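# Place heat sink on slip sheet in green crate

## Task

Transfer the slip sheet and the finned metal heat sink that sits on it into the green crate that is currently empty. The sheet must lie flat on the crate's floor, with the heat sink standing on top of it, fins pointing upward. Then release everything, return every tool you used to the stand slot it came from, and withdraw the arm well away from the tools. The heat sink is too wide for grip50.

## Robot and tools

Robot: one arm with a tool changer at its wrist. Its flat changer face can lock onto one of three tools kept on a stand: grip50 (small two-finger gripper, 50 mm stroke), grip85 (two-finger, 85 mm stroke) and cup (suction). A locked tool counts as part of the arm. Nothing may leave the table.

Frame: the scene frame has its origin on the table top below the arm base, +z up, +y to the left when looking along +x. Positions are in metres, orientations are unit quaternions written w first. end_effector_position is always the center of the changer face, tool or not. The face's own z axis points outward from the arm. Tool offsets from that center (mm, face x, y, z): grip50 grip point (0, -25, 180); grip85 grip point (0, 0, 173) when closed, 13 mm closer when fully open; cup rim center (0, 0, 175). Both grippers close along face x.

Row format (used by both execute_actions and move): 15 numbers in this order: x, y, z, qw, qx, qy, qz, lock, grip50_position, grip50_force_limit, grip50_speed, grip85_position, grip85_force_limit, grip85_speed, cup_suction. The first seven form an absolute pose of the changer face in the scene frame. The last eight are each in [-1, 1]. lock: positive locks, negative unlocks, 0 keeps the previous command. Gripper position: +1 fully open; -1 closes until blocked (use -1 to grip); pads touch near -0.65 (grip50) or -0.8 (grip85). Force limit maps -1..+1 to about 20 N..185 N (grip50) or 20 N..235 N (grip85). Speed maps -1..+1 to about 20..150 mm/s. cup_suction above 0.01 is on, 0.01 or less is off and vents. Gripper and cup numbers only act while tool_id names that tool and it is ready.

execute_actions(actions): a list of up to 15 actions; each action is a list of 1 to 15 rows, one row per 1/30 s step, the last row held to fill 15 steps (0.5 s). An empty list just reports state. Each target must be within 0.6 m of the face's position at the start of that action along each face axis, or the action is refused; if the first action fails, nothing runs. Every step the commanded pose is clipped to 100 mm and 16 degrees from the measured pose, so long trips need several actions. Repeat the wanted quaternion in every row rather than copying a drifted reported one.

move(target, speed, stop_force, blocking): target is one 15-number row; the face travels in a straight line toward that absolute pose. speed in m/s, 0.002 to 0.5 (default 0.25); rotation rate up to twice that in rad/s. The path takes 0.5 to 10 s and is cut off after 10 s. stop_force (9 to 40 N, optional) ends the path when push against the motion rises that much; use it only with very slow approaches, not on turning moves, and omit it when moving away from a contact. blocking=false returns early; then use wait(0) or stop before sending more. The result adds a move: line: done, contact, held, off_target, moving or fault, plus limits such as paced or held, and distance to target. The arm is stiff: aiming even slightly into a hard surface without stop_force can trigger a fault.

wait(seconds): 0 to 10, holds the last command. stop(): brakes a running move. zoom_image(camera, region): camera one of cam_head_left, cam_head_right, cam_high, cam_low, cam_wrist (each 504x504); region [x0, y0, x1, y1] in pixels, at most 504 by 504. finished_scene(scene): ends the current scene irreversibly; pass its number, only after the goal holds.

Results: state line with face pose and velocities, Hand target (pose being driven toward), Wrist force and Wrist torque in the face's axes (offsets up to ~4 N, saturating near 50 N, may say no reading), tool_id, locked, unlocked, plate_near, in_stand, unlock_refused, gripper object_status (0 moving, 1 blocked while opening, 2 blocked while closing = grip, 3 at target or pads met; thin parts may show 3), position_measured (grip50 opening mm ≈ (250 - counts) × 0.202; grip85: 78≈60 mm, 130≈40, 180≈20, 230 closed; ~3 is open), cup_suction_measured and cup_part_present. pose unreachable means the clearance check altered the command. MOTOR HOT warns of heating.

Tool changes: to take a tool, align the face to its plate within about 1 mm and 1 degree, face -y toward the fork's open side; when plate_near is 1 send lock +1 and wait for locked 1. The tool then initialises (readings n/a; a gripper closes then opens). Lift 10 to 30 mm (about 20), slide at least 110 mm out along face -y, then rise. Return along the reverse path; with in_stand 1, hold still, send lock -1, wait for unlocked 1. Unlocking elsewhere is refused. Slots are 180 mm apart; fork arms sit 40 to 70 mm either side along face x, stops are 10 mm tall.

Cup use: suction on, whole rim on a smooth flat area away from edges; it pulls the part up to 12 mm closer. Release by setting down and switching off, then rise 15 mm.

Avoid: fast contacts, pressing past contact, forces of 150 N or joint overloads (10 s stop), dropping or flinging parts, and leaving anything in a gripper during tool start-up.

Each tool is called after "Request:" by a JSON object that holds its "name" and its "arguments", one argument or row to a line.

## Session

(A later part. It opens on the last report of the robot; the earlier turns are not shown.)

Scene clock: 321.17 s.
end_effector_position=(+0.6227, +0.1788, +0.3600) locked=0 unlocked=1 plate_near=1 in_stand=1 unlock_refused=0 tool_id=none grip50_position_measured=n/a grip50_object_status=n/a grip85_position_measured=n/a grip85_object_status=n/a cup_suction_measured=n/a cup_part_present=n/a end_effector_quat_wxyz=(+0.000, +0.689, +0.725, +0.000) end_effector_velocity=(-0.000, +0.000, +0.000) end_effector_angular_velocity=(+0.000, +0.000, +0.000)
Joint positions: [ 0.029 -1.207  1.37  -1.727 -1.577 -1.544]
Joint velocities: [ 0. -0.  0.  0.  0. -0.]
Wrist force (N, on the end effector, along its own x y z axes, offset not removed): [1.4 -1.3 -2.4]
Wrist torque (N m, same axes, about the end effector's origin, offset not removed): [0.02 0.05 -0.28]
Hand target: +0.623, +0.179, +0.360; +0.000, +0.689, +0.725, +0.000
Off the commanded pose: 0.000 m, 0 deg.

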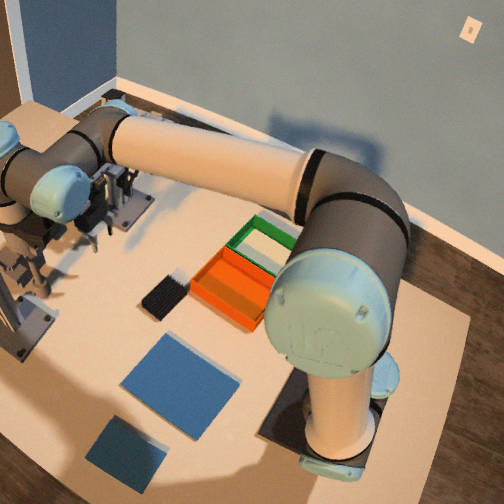

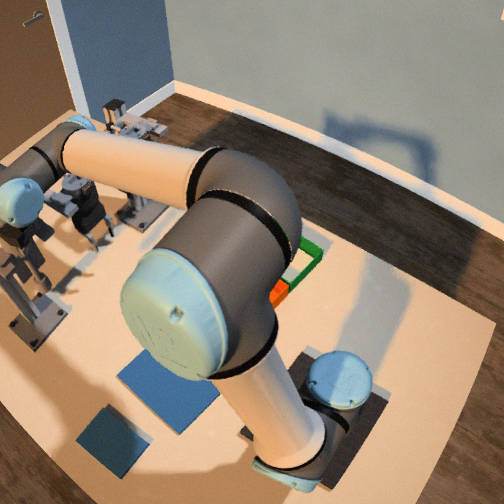

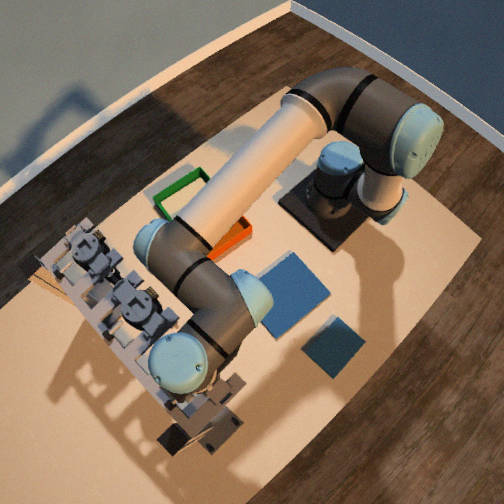

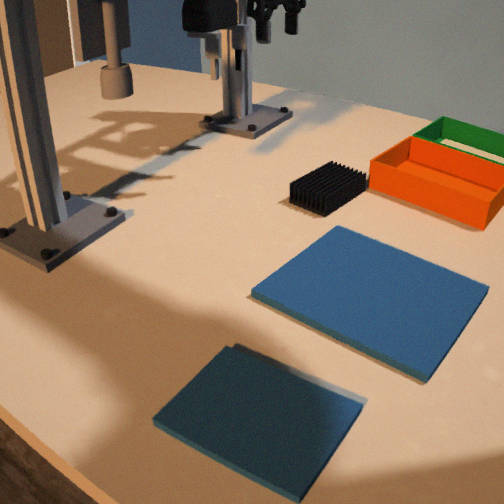

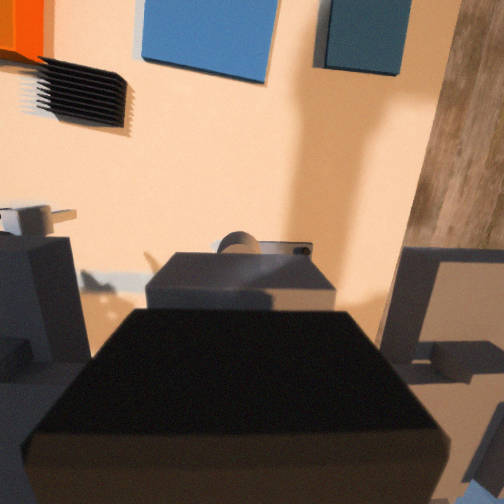

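Request:
{"name": "move", "arguments": {
  "target": [0.6227,0.1788,0.388,0,0.689,0.7248,0,0,1,0,0,1,0,0,-1],
  "speed": 0.04
}}

Request:
{"name": "move", "arguments": {
  "target": [0.6410,-0.1808,0.388,0,0.689,0.7248,0,0,1,0,0,1,0,0,-1],
  "speed": 0.2
}}

Request:
{"name": "move", "arguments": {
  "target": [0.6410,-0.1808,0.372,0,0.689,0.7248,0,0,1,0,0,1,0,0,-1],
  "speed": 0.03
}}

Request:
{"name": "move", "arguments": {
  "target": [0.6410,-0.1808,0.3599,0,0.689,0.7248,0,0,1,0,0,1,0,0,-1],
  "speed": 0.005,
  "stop_force": 10
}}

Scene clock: 329.27 s.
end_effector_position=(+0.6228, +0.1788, +0.3878) locked=0 unlocked=1 plate_near=0 in_stand=0 unlock_refused=0 tool_id=none grip50_position_measured=n/a grip50_object_status=n/a grip85_position_measured=n/a grip85_object_status=n/a cup_suction_measured=n/a cup_part_present=n/a end_effector_quat_wxyz=(+0.000, +0.689, +0.725, +0.000) end_effector_velocity=(+0.000, +0.000, +0.002) end_effector_angular_velocity=(-0.001, +0.000, -0.000)
Joint positions: [ 0.029 -1.215  1.309 -1.659 -1.577 -1.544]
Joint velocities: [ 0.     0.    -0.005  0.005 -0.001  0.   ]
Wrist force (N, on the end effector, along its own x y z axes, offset not removed): [-2.2 -1.9 -2.1]
Wrist torque (N m, same axes, about the end effector's origin, offset not removed): [-0.26 0.13 -0.15]
Hand target: +0.623, +0.179, +0.388; +0.000, +0.689, +0.725, +0.000
Off the commanded pose: 0.000 m, 0 deg.
move: done

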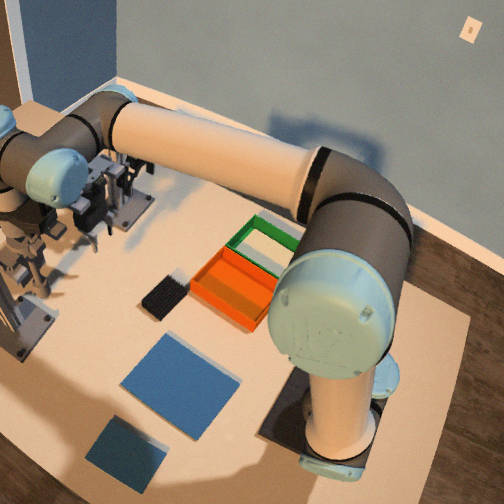

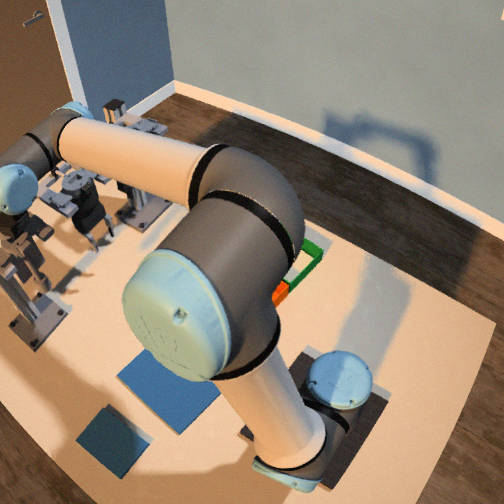

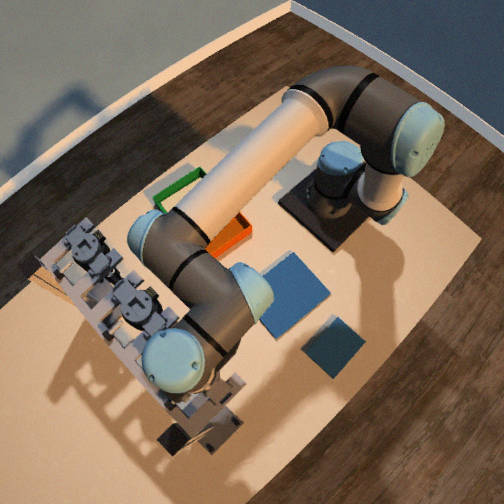

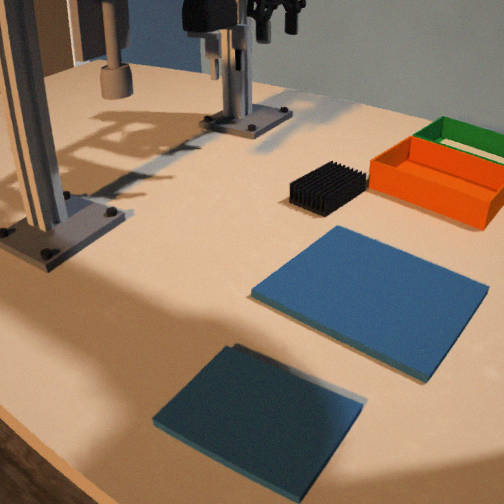

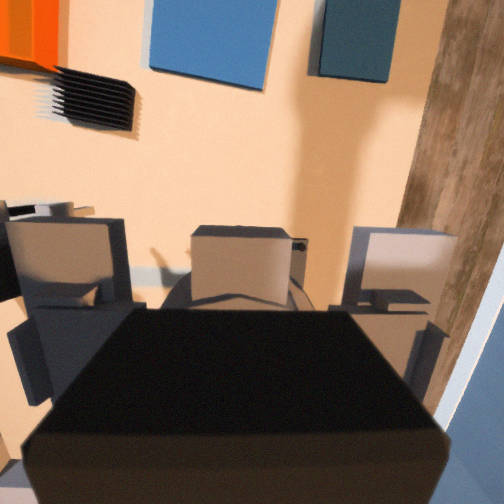

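Scene clock: 331.63 s.
end_effector_position=(+0.6408, -0.1806, +0.3880) locked=0 unlocked=1 plate_near=0 in_stand=0 unlock_refused=0 tool_id=none grip50_position_measured=n/a grip50_object_status=n/a grip85_position_measured=n/a grip85_object_status=n/a cup_suction_measured=n/a cup_part_present=n/a end_effector_quat_wxyz=(-0.000, +0.689, +0.725, +0.000) end_effector_velocity=(+0.000, -0.002, +0.000) end_effector_angular_velocity=(+0.000, +0.000, +0.000)
Joint positions: [-0.517 -1.175  1.249 -1.641 -1.579 -2.091]
Joint velocities: [-0.002  0.002 -0.004  0.002  0.    -0.002]
Wrist force (N, on the end effector, along its own x y z axes, offset not removed): [-2.6 2.2 -0.8]
Wrist torque (N m, same axes, about the end effector's origin, offset not removed): [0.07 0.27 -0.24]
Hand target: +0.641, -0.181, +0.388; -0.000, +0.689, +0.725, +0.000
Off the commanded pose: 0.000 m, 0 deg.
move: done

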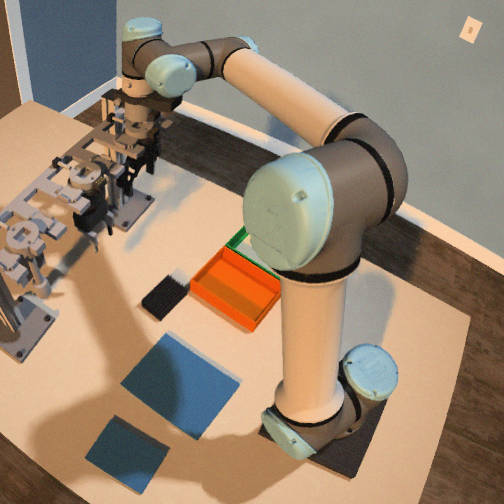

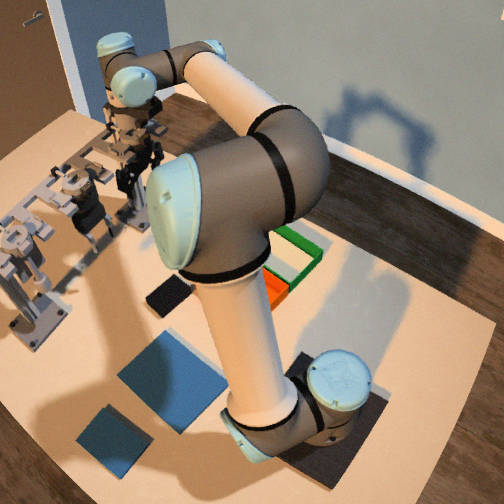

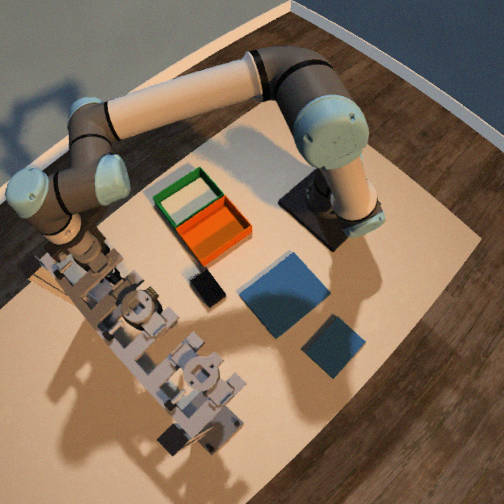

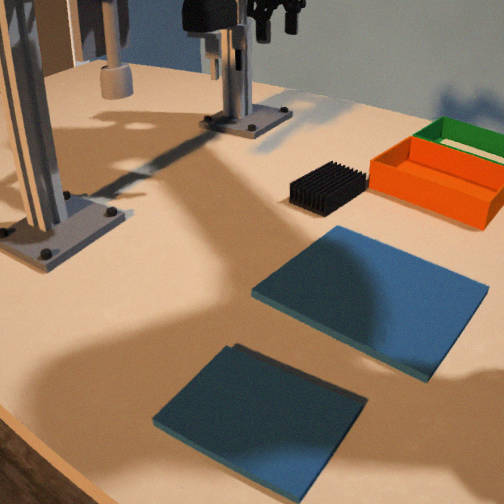

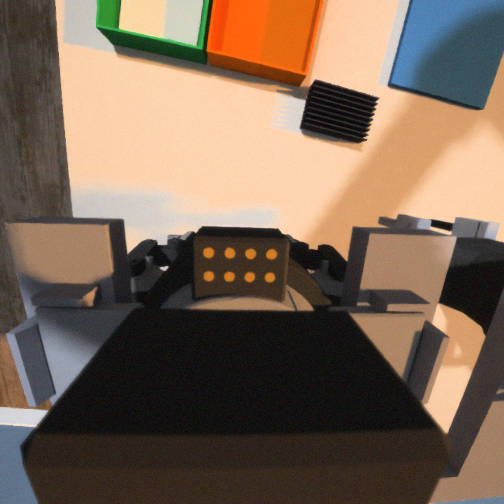

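Scene clock: 332.50 s.
end_effector_position=(+0.6410, -0.1808, +0.3722) locked=0 unlocked=1 plate_near=0 in_stand=0 unlock_refused=0 tool_id=none grip50_position_measured=n/a grip50_object_status=n/a grip85_position_measured=n/a grip85_object_status=n/a cup_suction_measured=n/a cup_part_present=n/a end_effector_quat_wxyz=(-0.000, +0.689, +0.725, +0.000) end_effector_velocity=(+0.000, -0.000, -0.002) end_effector_angular_velocity=(+0.000, -0.001, -0.001)
Joint positions: [-0.518 -1.171  1.284 -1.681 -1.579 -2.091]
Joint velocities: [-0.     0.     0.004 -0.005  0.     0.001]
Wrist force (N, on the end effector, along its own x y z axes, offset not removed): [-0.3 1.3 -2.4]
Wrist torque (N m, same axes, about the end effector's origin, offset not removed): [0.09 0.01 -0.04]
Hand target: +0.641, -0.181, +0.372; -0.000, +0.689, +0.725, -0.000
Off the commanded pose: 0.000 m, 0 deg.
move: done

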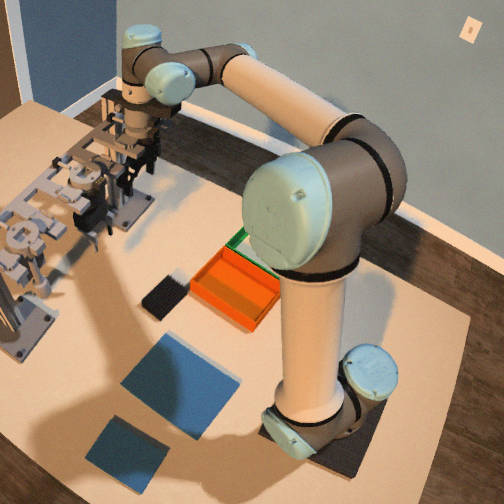

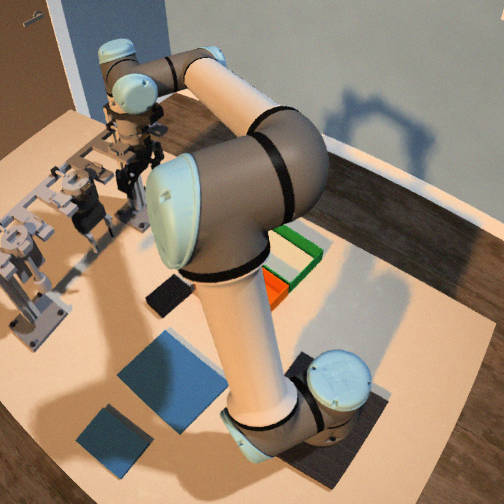

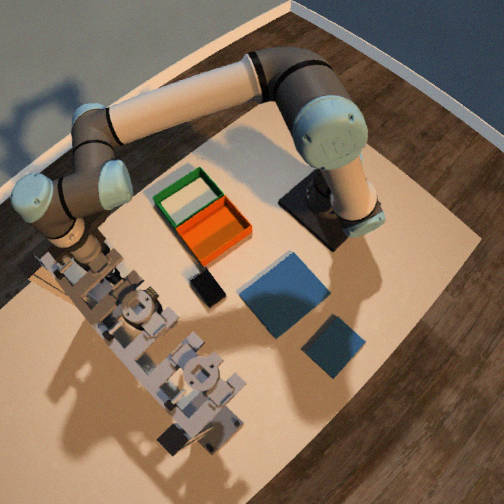

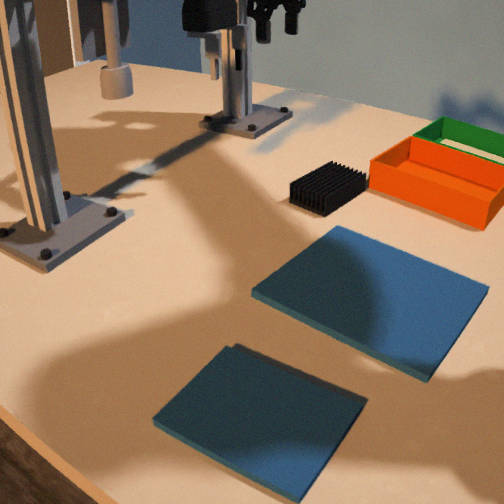

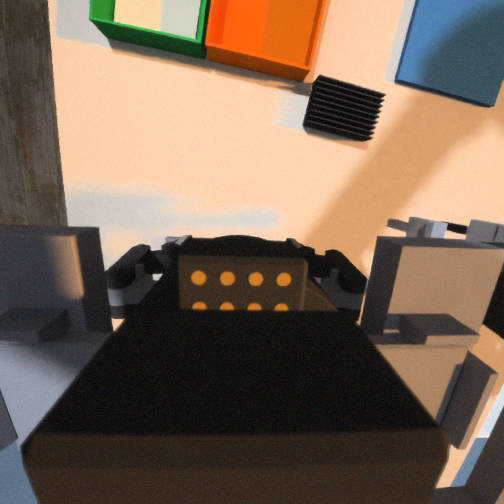

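Scene clock: 335.17 s.
end_effector_position=(+0.6410, -0.1808, +0.3600) locked=0 unlocked=1 plate_near=1 in_stand=1 unlock_refused=0 tool_id=none grip50_position_measured=n/a grip50_object_status=n/a grip85_position_measured=n/a grip85_object_status=n/a cup_suction_measured=n/a cup_part_present=n/a end_effector_quat_wxyz=(-0.000, +0.689, +0.725, -0.000) end_effector_velocity=(-0.000, -0.000, -0.001) end_effector_angular_velocity=(-0.001, +0.000, -0.001)
Joint positions: [-0.518 -1.168  1.31  -1.71  -1.579 -2.091]
Joint velocities: [-0.     0.     0.002 -0.002 -0.001  0.001]
Wrist force (N, on the end effector, along its own x y z axes, offset not removed): [1.0 1.4 -2.5]
Wrist torque (N m, same axes, about the end effector's origin, offset not removed): [0.08 -0.18 -0.08]
Hand target: +0.641, -0.181, +0.360; -0.000, +0.689, +0.725, -0.000
Off the commanded pose: 0.000 m, 0 deg.
move: done

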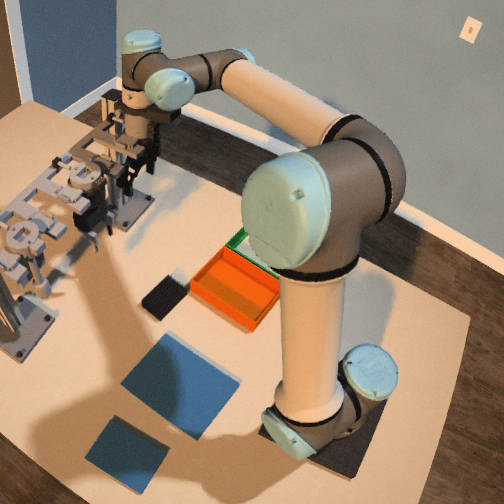

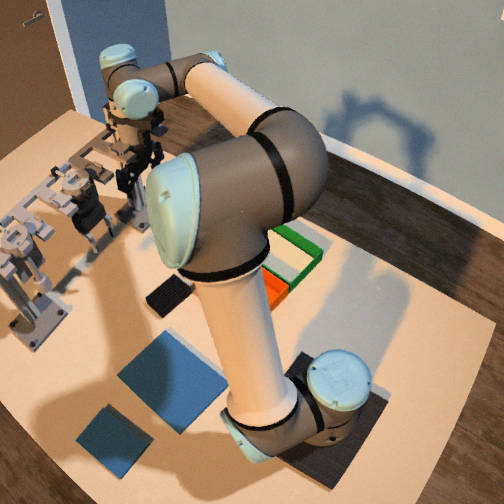

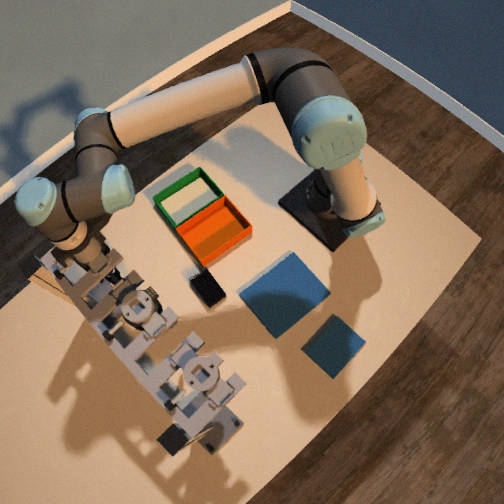

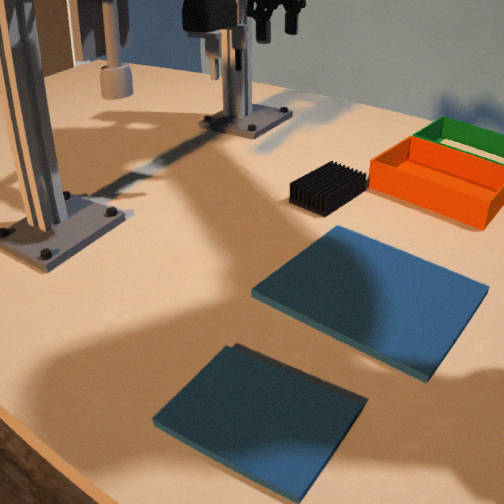

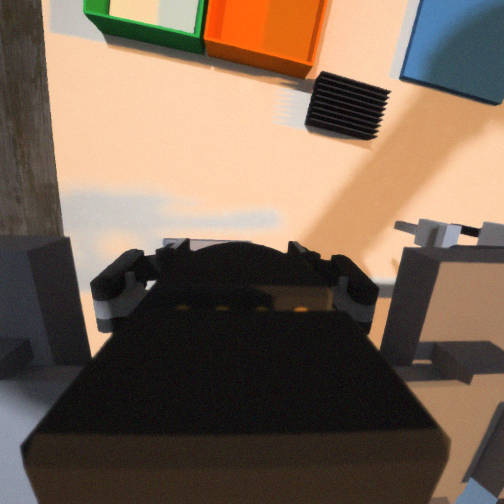

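Request:
{"name": "execute_actions", "arguments": {
  "actions": [
    [[0.6410,-0.1808,0.3598,0,0.689,0.7248,0,1,1,0,0,1,0,0,-1]],
    [[0.6410,-0.1808,0.3598,0,0.689,0.7248,0,1,1,0,0,1,0,0,-1]],
    [[0.6410,-0.1808,0.3598,0,0.689,0.7248,0,1,1,0,0,1,0,0,-1]]
  ]
}}

Request:
{"name": "move", "arguments": {
  "target": [0.6410,-0.1808,0.38,0,0.689,0.7248,0,0,1,0,0,1,0,0,-1],
  "speed": 0.04
}}

Request:
{"name": "move", "arguments": {
  "target": [0.5012,-0.1879,0.38,0,0.689,0.7248,0,0,1,0,0,1,0,0,-1],
  "speed": 0.1
}}

Request:
{"name": "move", "arguments": {
  "target": [0.47,-0.04,0.25,0,0.9981,-0.061,0,0,1,0,0,0.75,-0.4,0,-1],
  "speed": 0.25
}}

Scene clock: 342.33 s.
end_effector_position=(+0.6410, -0.1808, +0.3598) locked=1 unlocked=0 plate_near=1 in_stand=1 unlock_refused=0 tool_id=grip85 grip50_position_measured=n/a grip50_object_status=n/a grip85_position_measured=n/a grip85_object_status=n/a cup_suction_measured=n/a cup_part_present=n/a end_effector_quat_wxyz=(+0.000, +0.689, +0.725, +0.000) end_effector_velocity=(-0.000, +0.000, +0.000) end_effector_angular_velocity=(+0.000, -0.000, -0.001)
Joint positions: [-0.518 -1.167  1.31  -1.711 -1.579 -2.091]
Joint velocities: [-0.    -0.001  0.     0.     0.     0.001]
Wrist force (N, on the end effector, along its own x y z axes, offset not removed): [-0.2 0.1 -15.9]
Wrist torque (N m, same axes, about the end effector's origin, offset not removed): [-0.20 -0.59 -0.19]
Hand target: +0.641, -0.181, +0.360; +0.000, +0.689, +0.725, +0.000
Off the commanded pose: 0.000 m, 0 deg.

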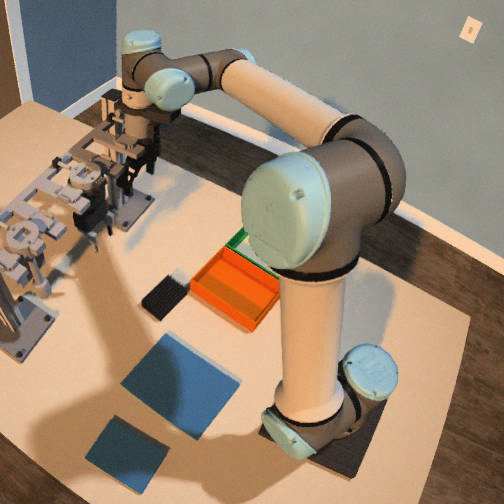

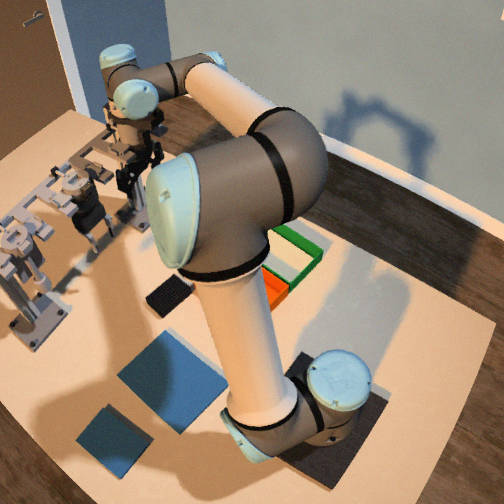

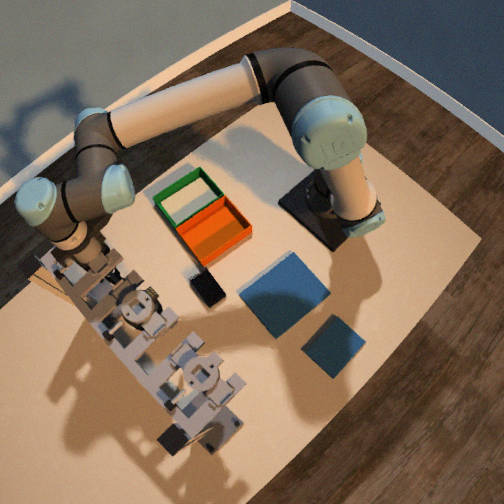

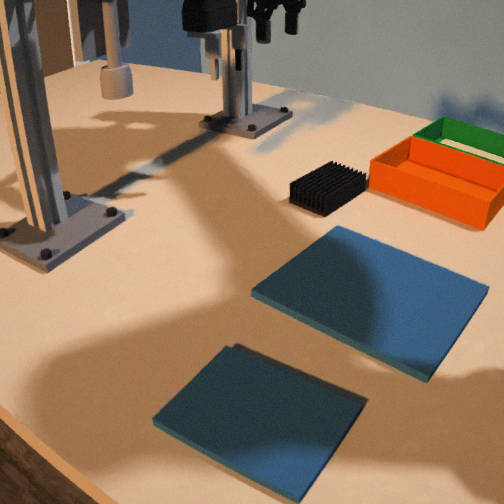

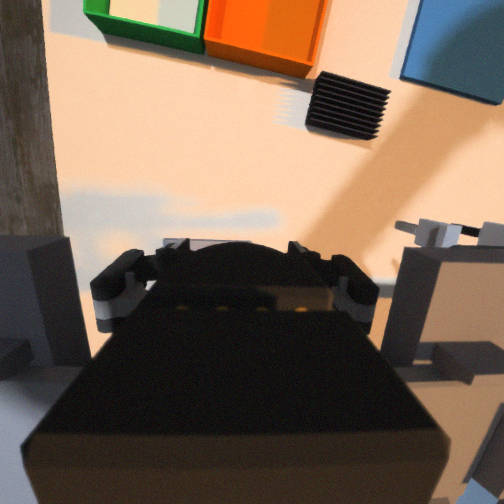

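Scene clock: 343.20 s.
end_effector_position=(+0.6410, -0.1808, +0.3798) locked=1 unlocked=0 plate_near=1 in_stand=0 unlock_refused=0 tool_id=grip85 grip50_position_measured=n/a grip50_object_status=n/a grip85_position_measured=n/a grip85_object_status=n/a cup_suction_measured=n/a cup_part_present=n/a end_effector_quat_wxyz=(+0.000, +0.689, +0.725, -0.000) end_effector_velocity=(+0.000, +0.000, +0.002) end_effector_angular_velocity=(+0.000, -0.001, -0.001)
Joint positions: [-0.518 -1.173  1.267 -1.662 -1.579 -2.091]
Joint velocities: [ 0.    -0.001 -0.005  0.004  0.     0.001]
Wrist force (N, on the end effector, along its own x y z axes, offset not removed): [-1.7 1.9 -3.6]
Wrist torque (N m, same axes, about the end effector's origin, offset not removed): [0.17 0.01 -0.10]
Hand target: +0.641, -0.181, +0.380; +0.000, +0.689, +0.725, +0.000
Off the commanded pose: 0.000 m, 0 deg.
move: done

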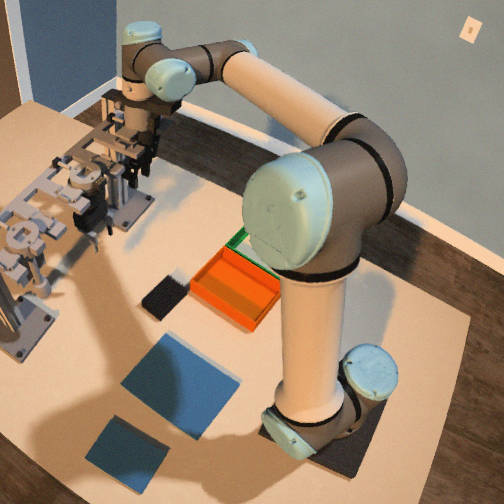

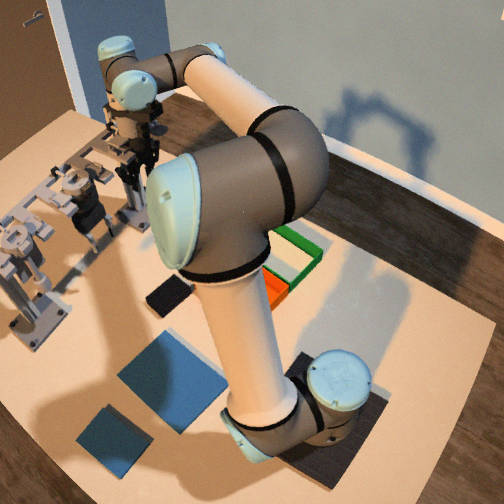

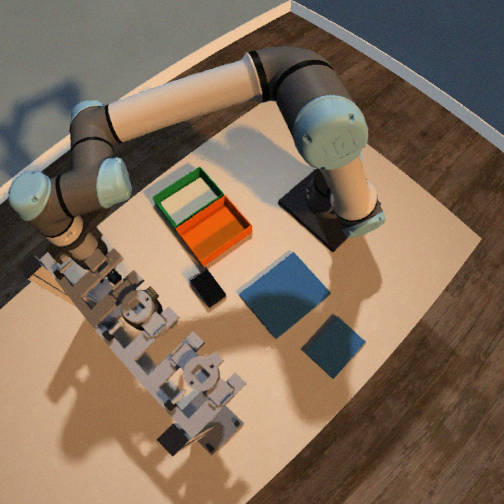

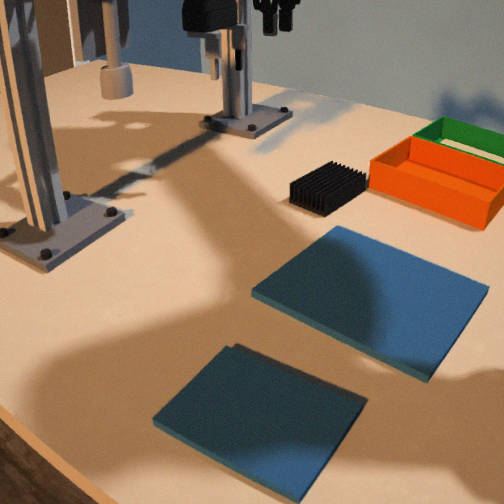

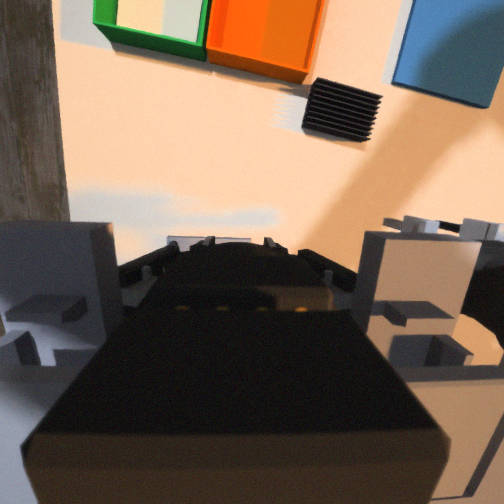

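Scene clock: 345.10 s.
end_effector_position=(+0.5013, -0.1878, +0.3801) locked=1 unlocked=0 plate_near=1 in_stand=0 unlock_refused=0 tool_id=grip85 grip50_position_measured=n/a grip50_object_status=n/a grip85_position_measured=n/a grip85_object_status=n/a cup_suction_measured=n/a cup_part_present=n/a end_effector_quat_wxyz=(-0.000, +0.689, +0.725, +0.000) end_effector_velocity=(-0.002, -0.000, +0.000) end_effector_angular_velocity=(+0.000, -0.001, -0.000)
Joint positions: [-0.649 -1.49   1.662 -1.742 -1.579 -2.223]
Joint velocities: [-0.002 -0.004  0.004 -0.001  0.001 -0.002]
Wrist force (N, on the end effector, along its own x y z axes, offset not removed): [-1.0 -1.6 -3.2]
Wrist torque (N m, same axes, about the end effector's origin, offset not removed): [-0.03 0.19 -0.23]
Hand target: +0.501, -0.188, +0.380; -0.000, +0.689, +0.725, +0.000
Off the commanded pose: 0.000 m, 0 deg.
move: done

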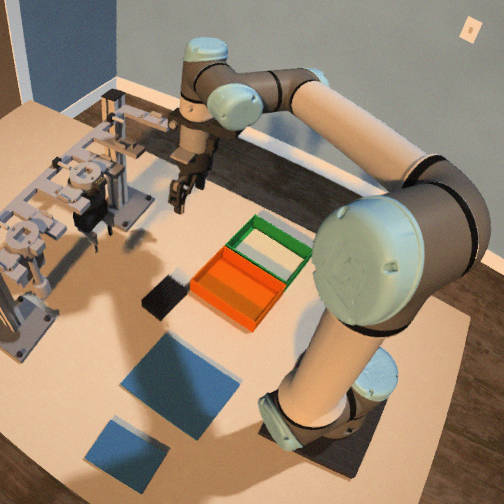

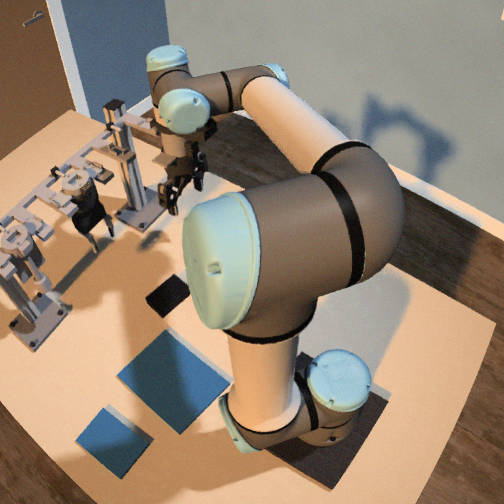

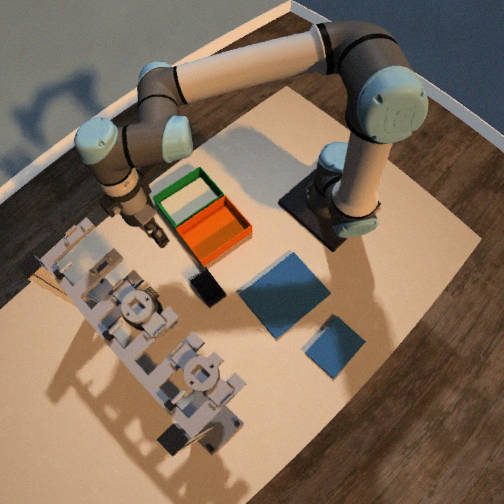

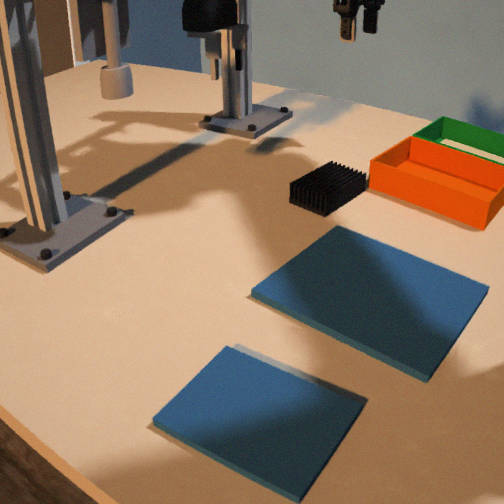

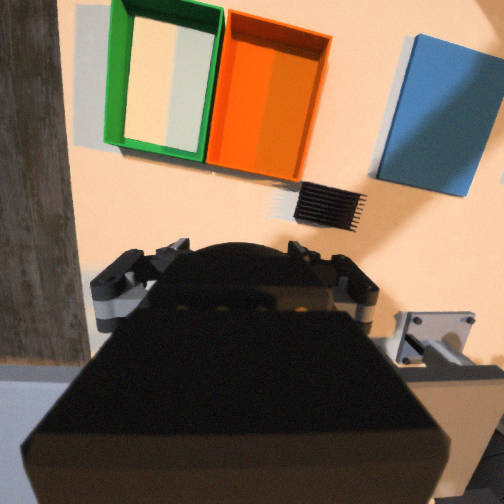

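Scene clock: 349.10 s.
end_effector_position=(+0.4698, -0.0400, +0.2502) locked=1 unlocked=0 plate_near=1 in_stand=0 unlock_refused=0 tool_id=grip85 grip50_position_measured=n/a grip50_object_status=n/a grip85_position_measured=35 grip85_object_status=3 cup_suction_measured=n/a cup_part_present=n/a end_effector_quat_wxyz=(+0.000, +0.998, -0.061, -0.000) end_effector_velocity=(-0.000, +0.001, -0.000) end_effector_angular_velocity=(-0.002, +0.000, -0.009)
Joint positions: [-0.412 -1.531  2.063 -2.099 -1.579 -0.243]
Joint velocities: [ 0.002  0.     0.002 -0.002 -0.002  0.01 ]
Wrist force (N, on the end effector, along its own x y z axes, offset not removed): [-0.7 0.8 -3.9]
Wrist torque (N m, same axes, about the end effector's origin, offset not removed): [0.06 0.15 -0.15]
Hand target: +0.470, -0.040, +0.250; +0.000, +0.998, -0.061, -0.000
Off the commanded pose: 0.000 m, 0 deg.
move: done

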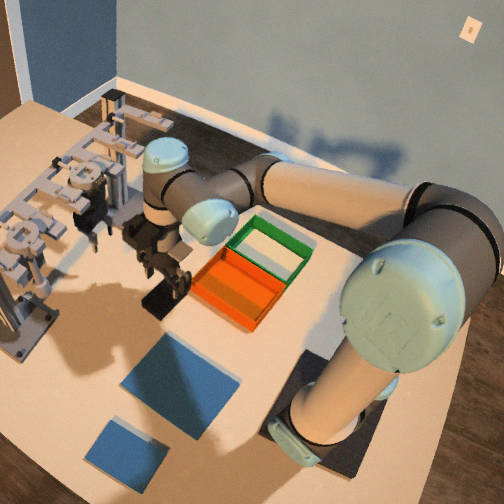

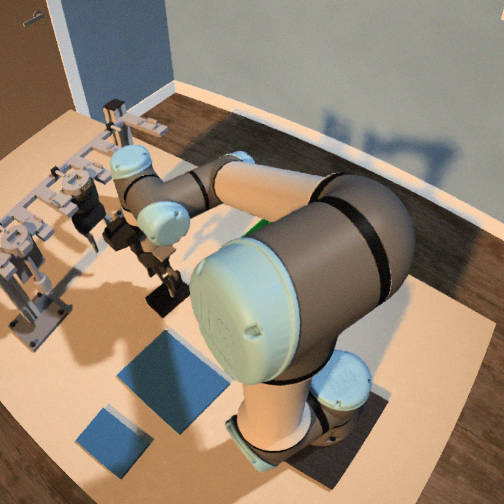

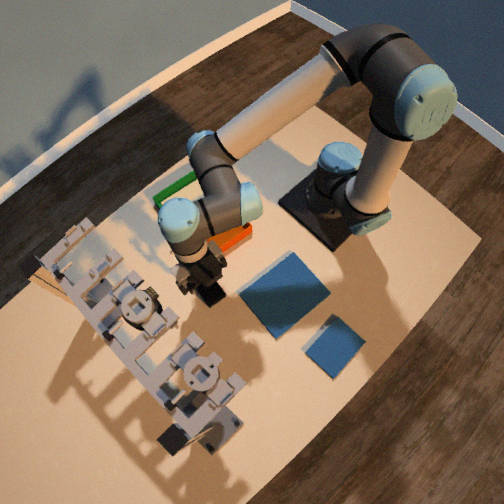

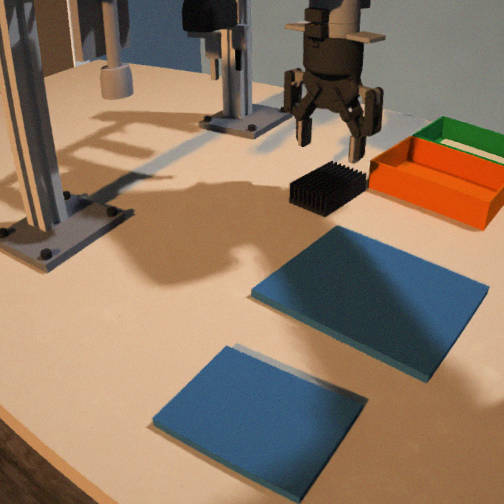

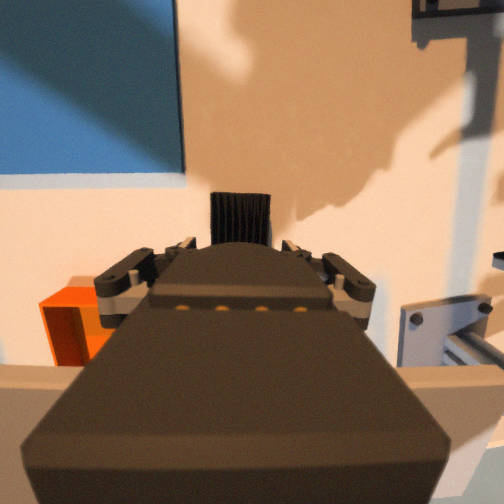

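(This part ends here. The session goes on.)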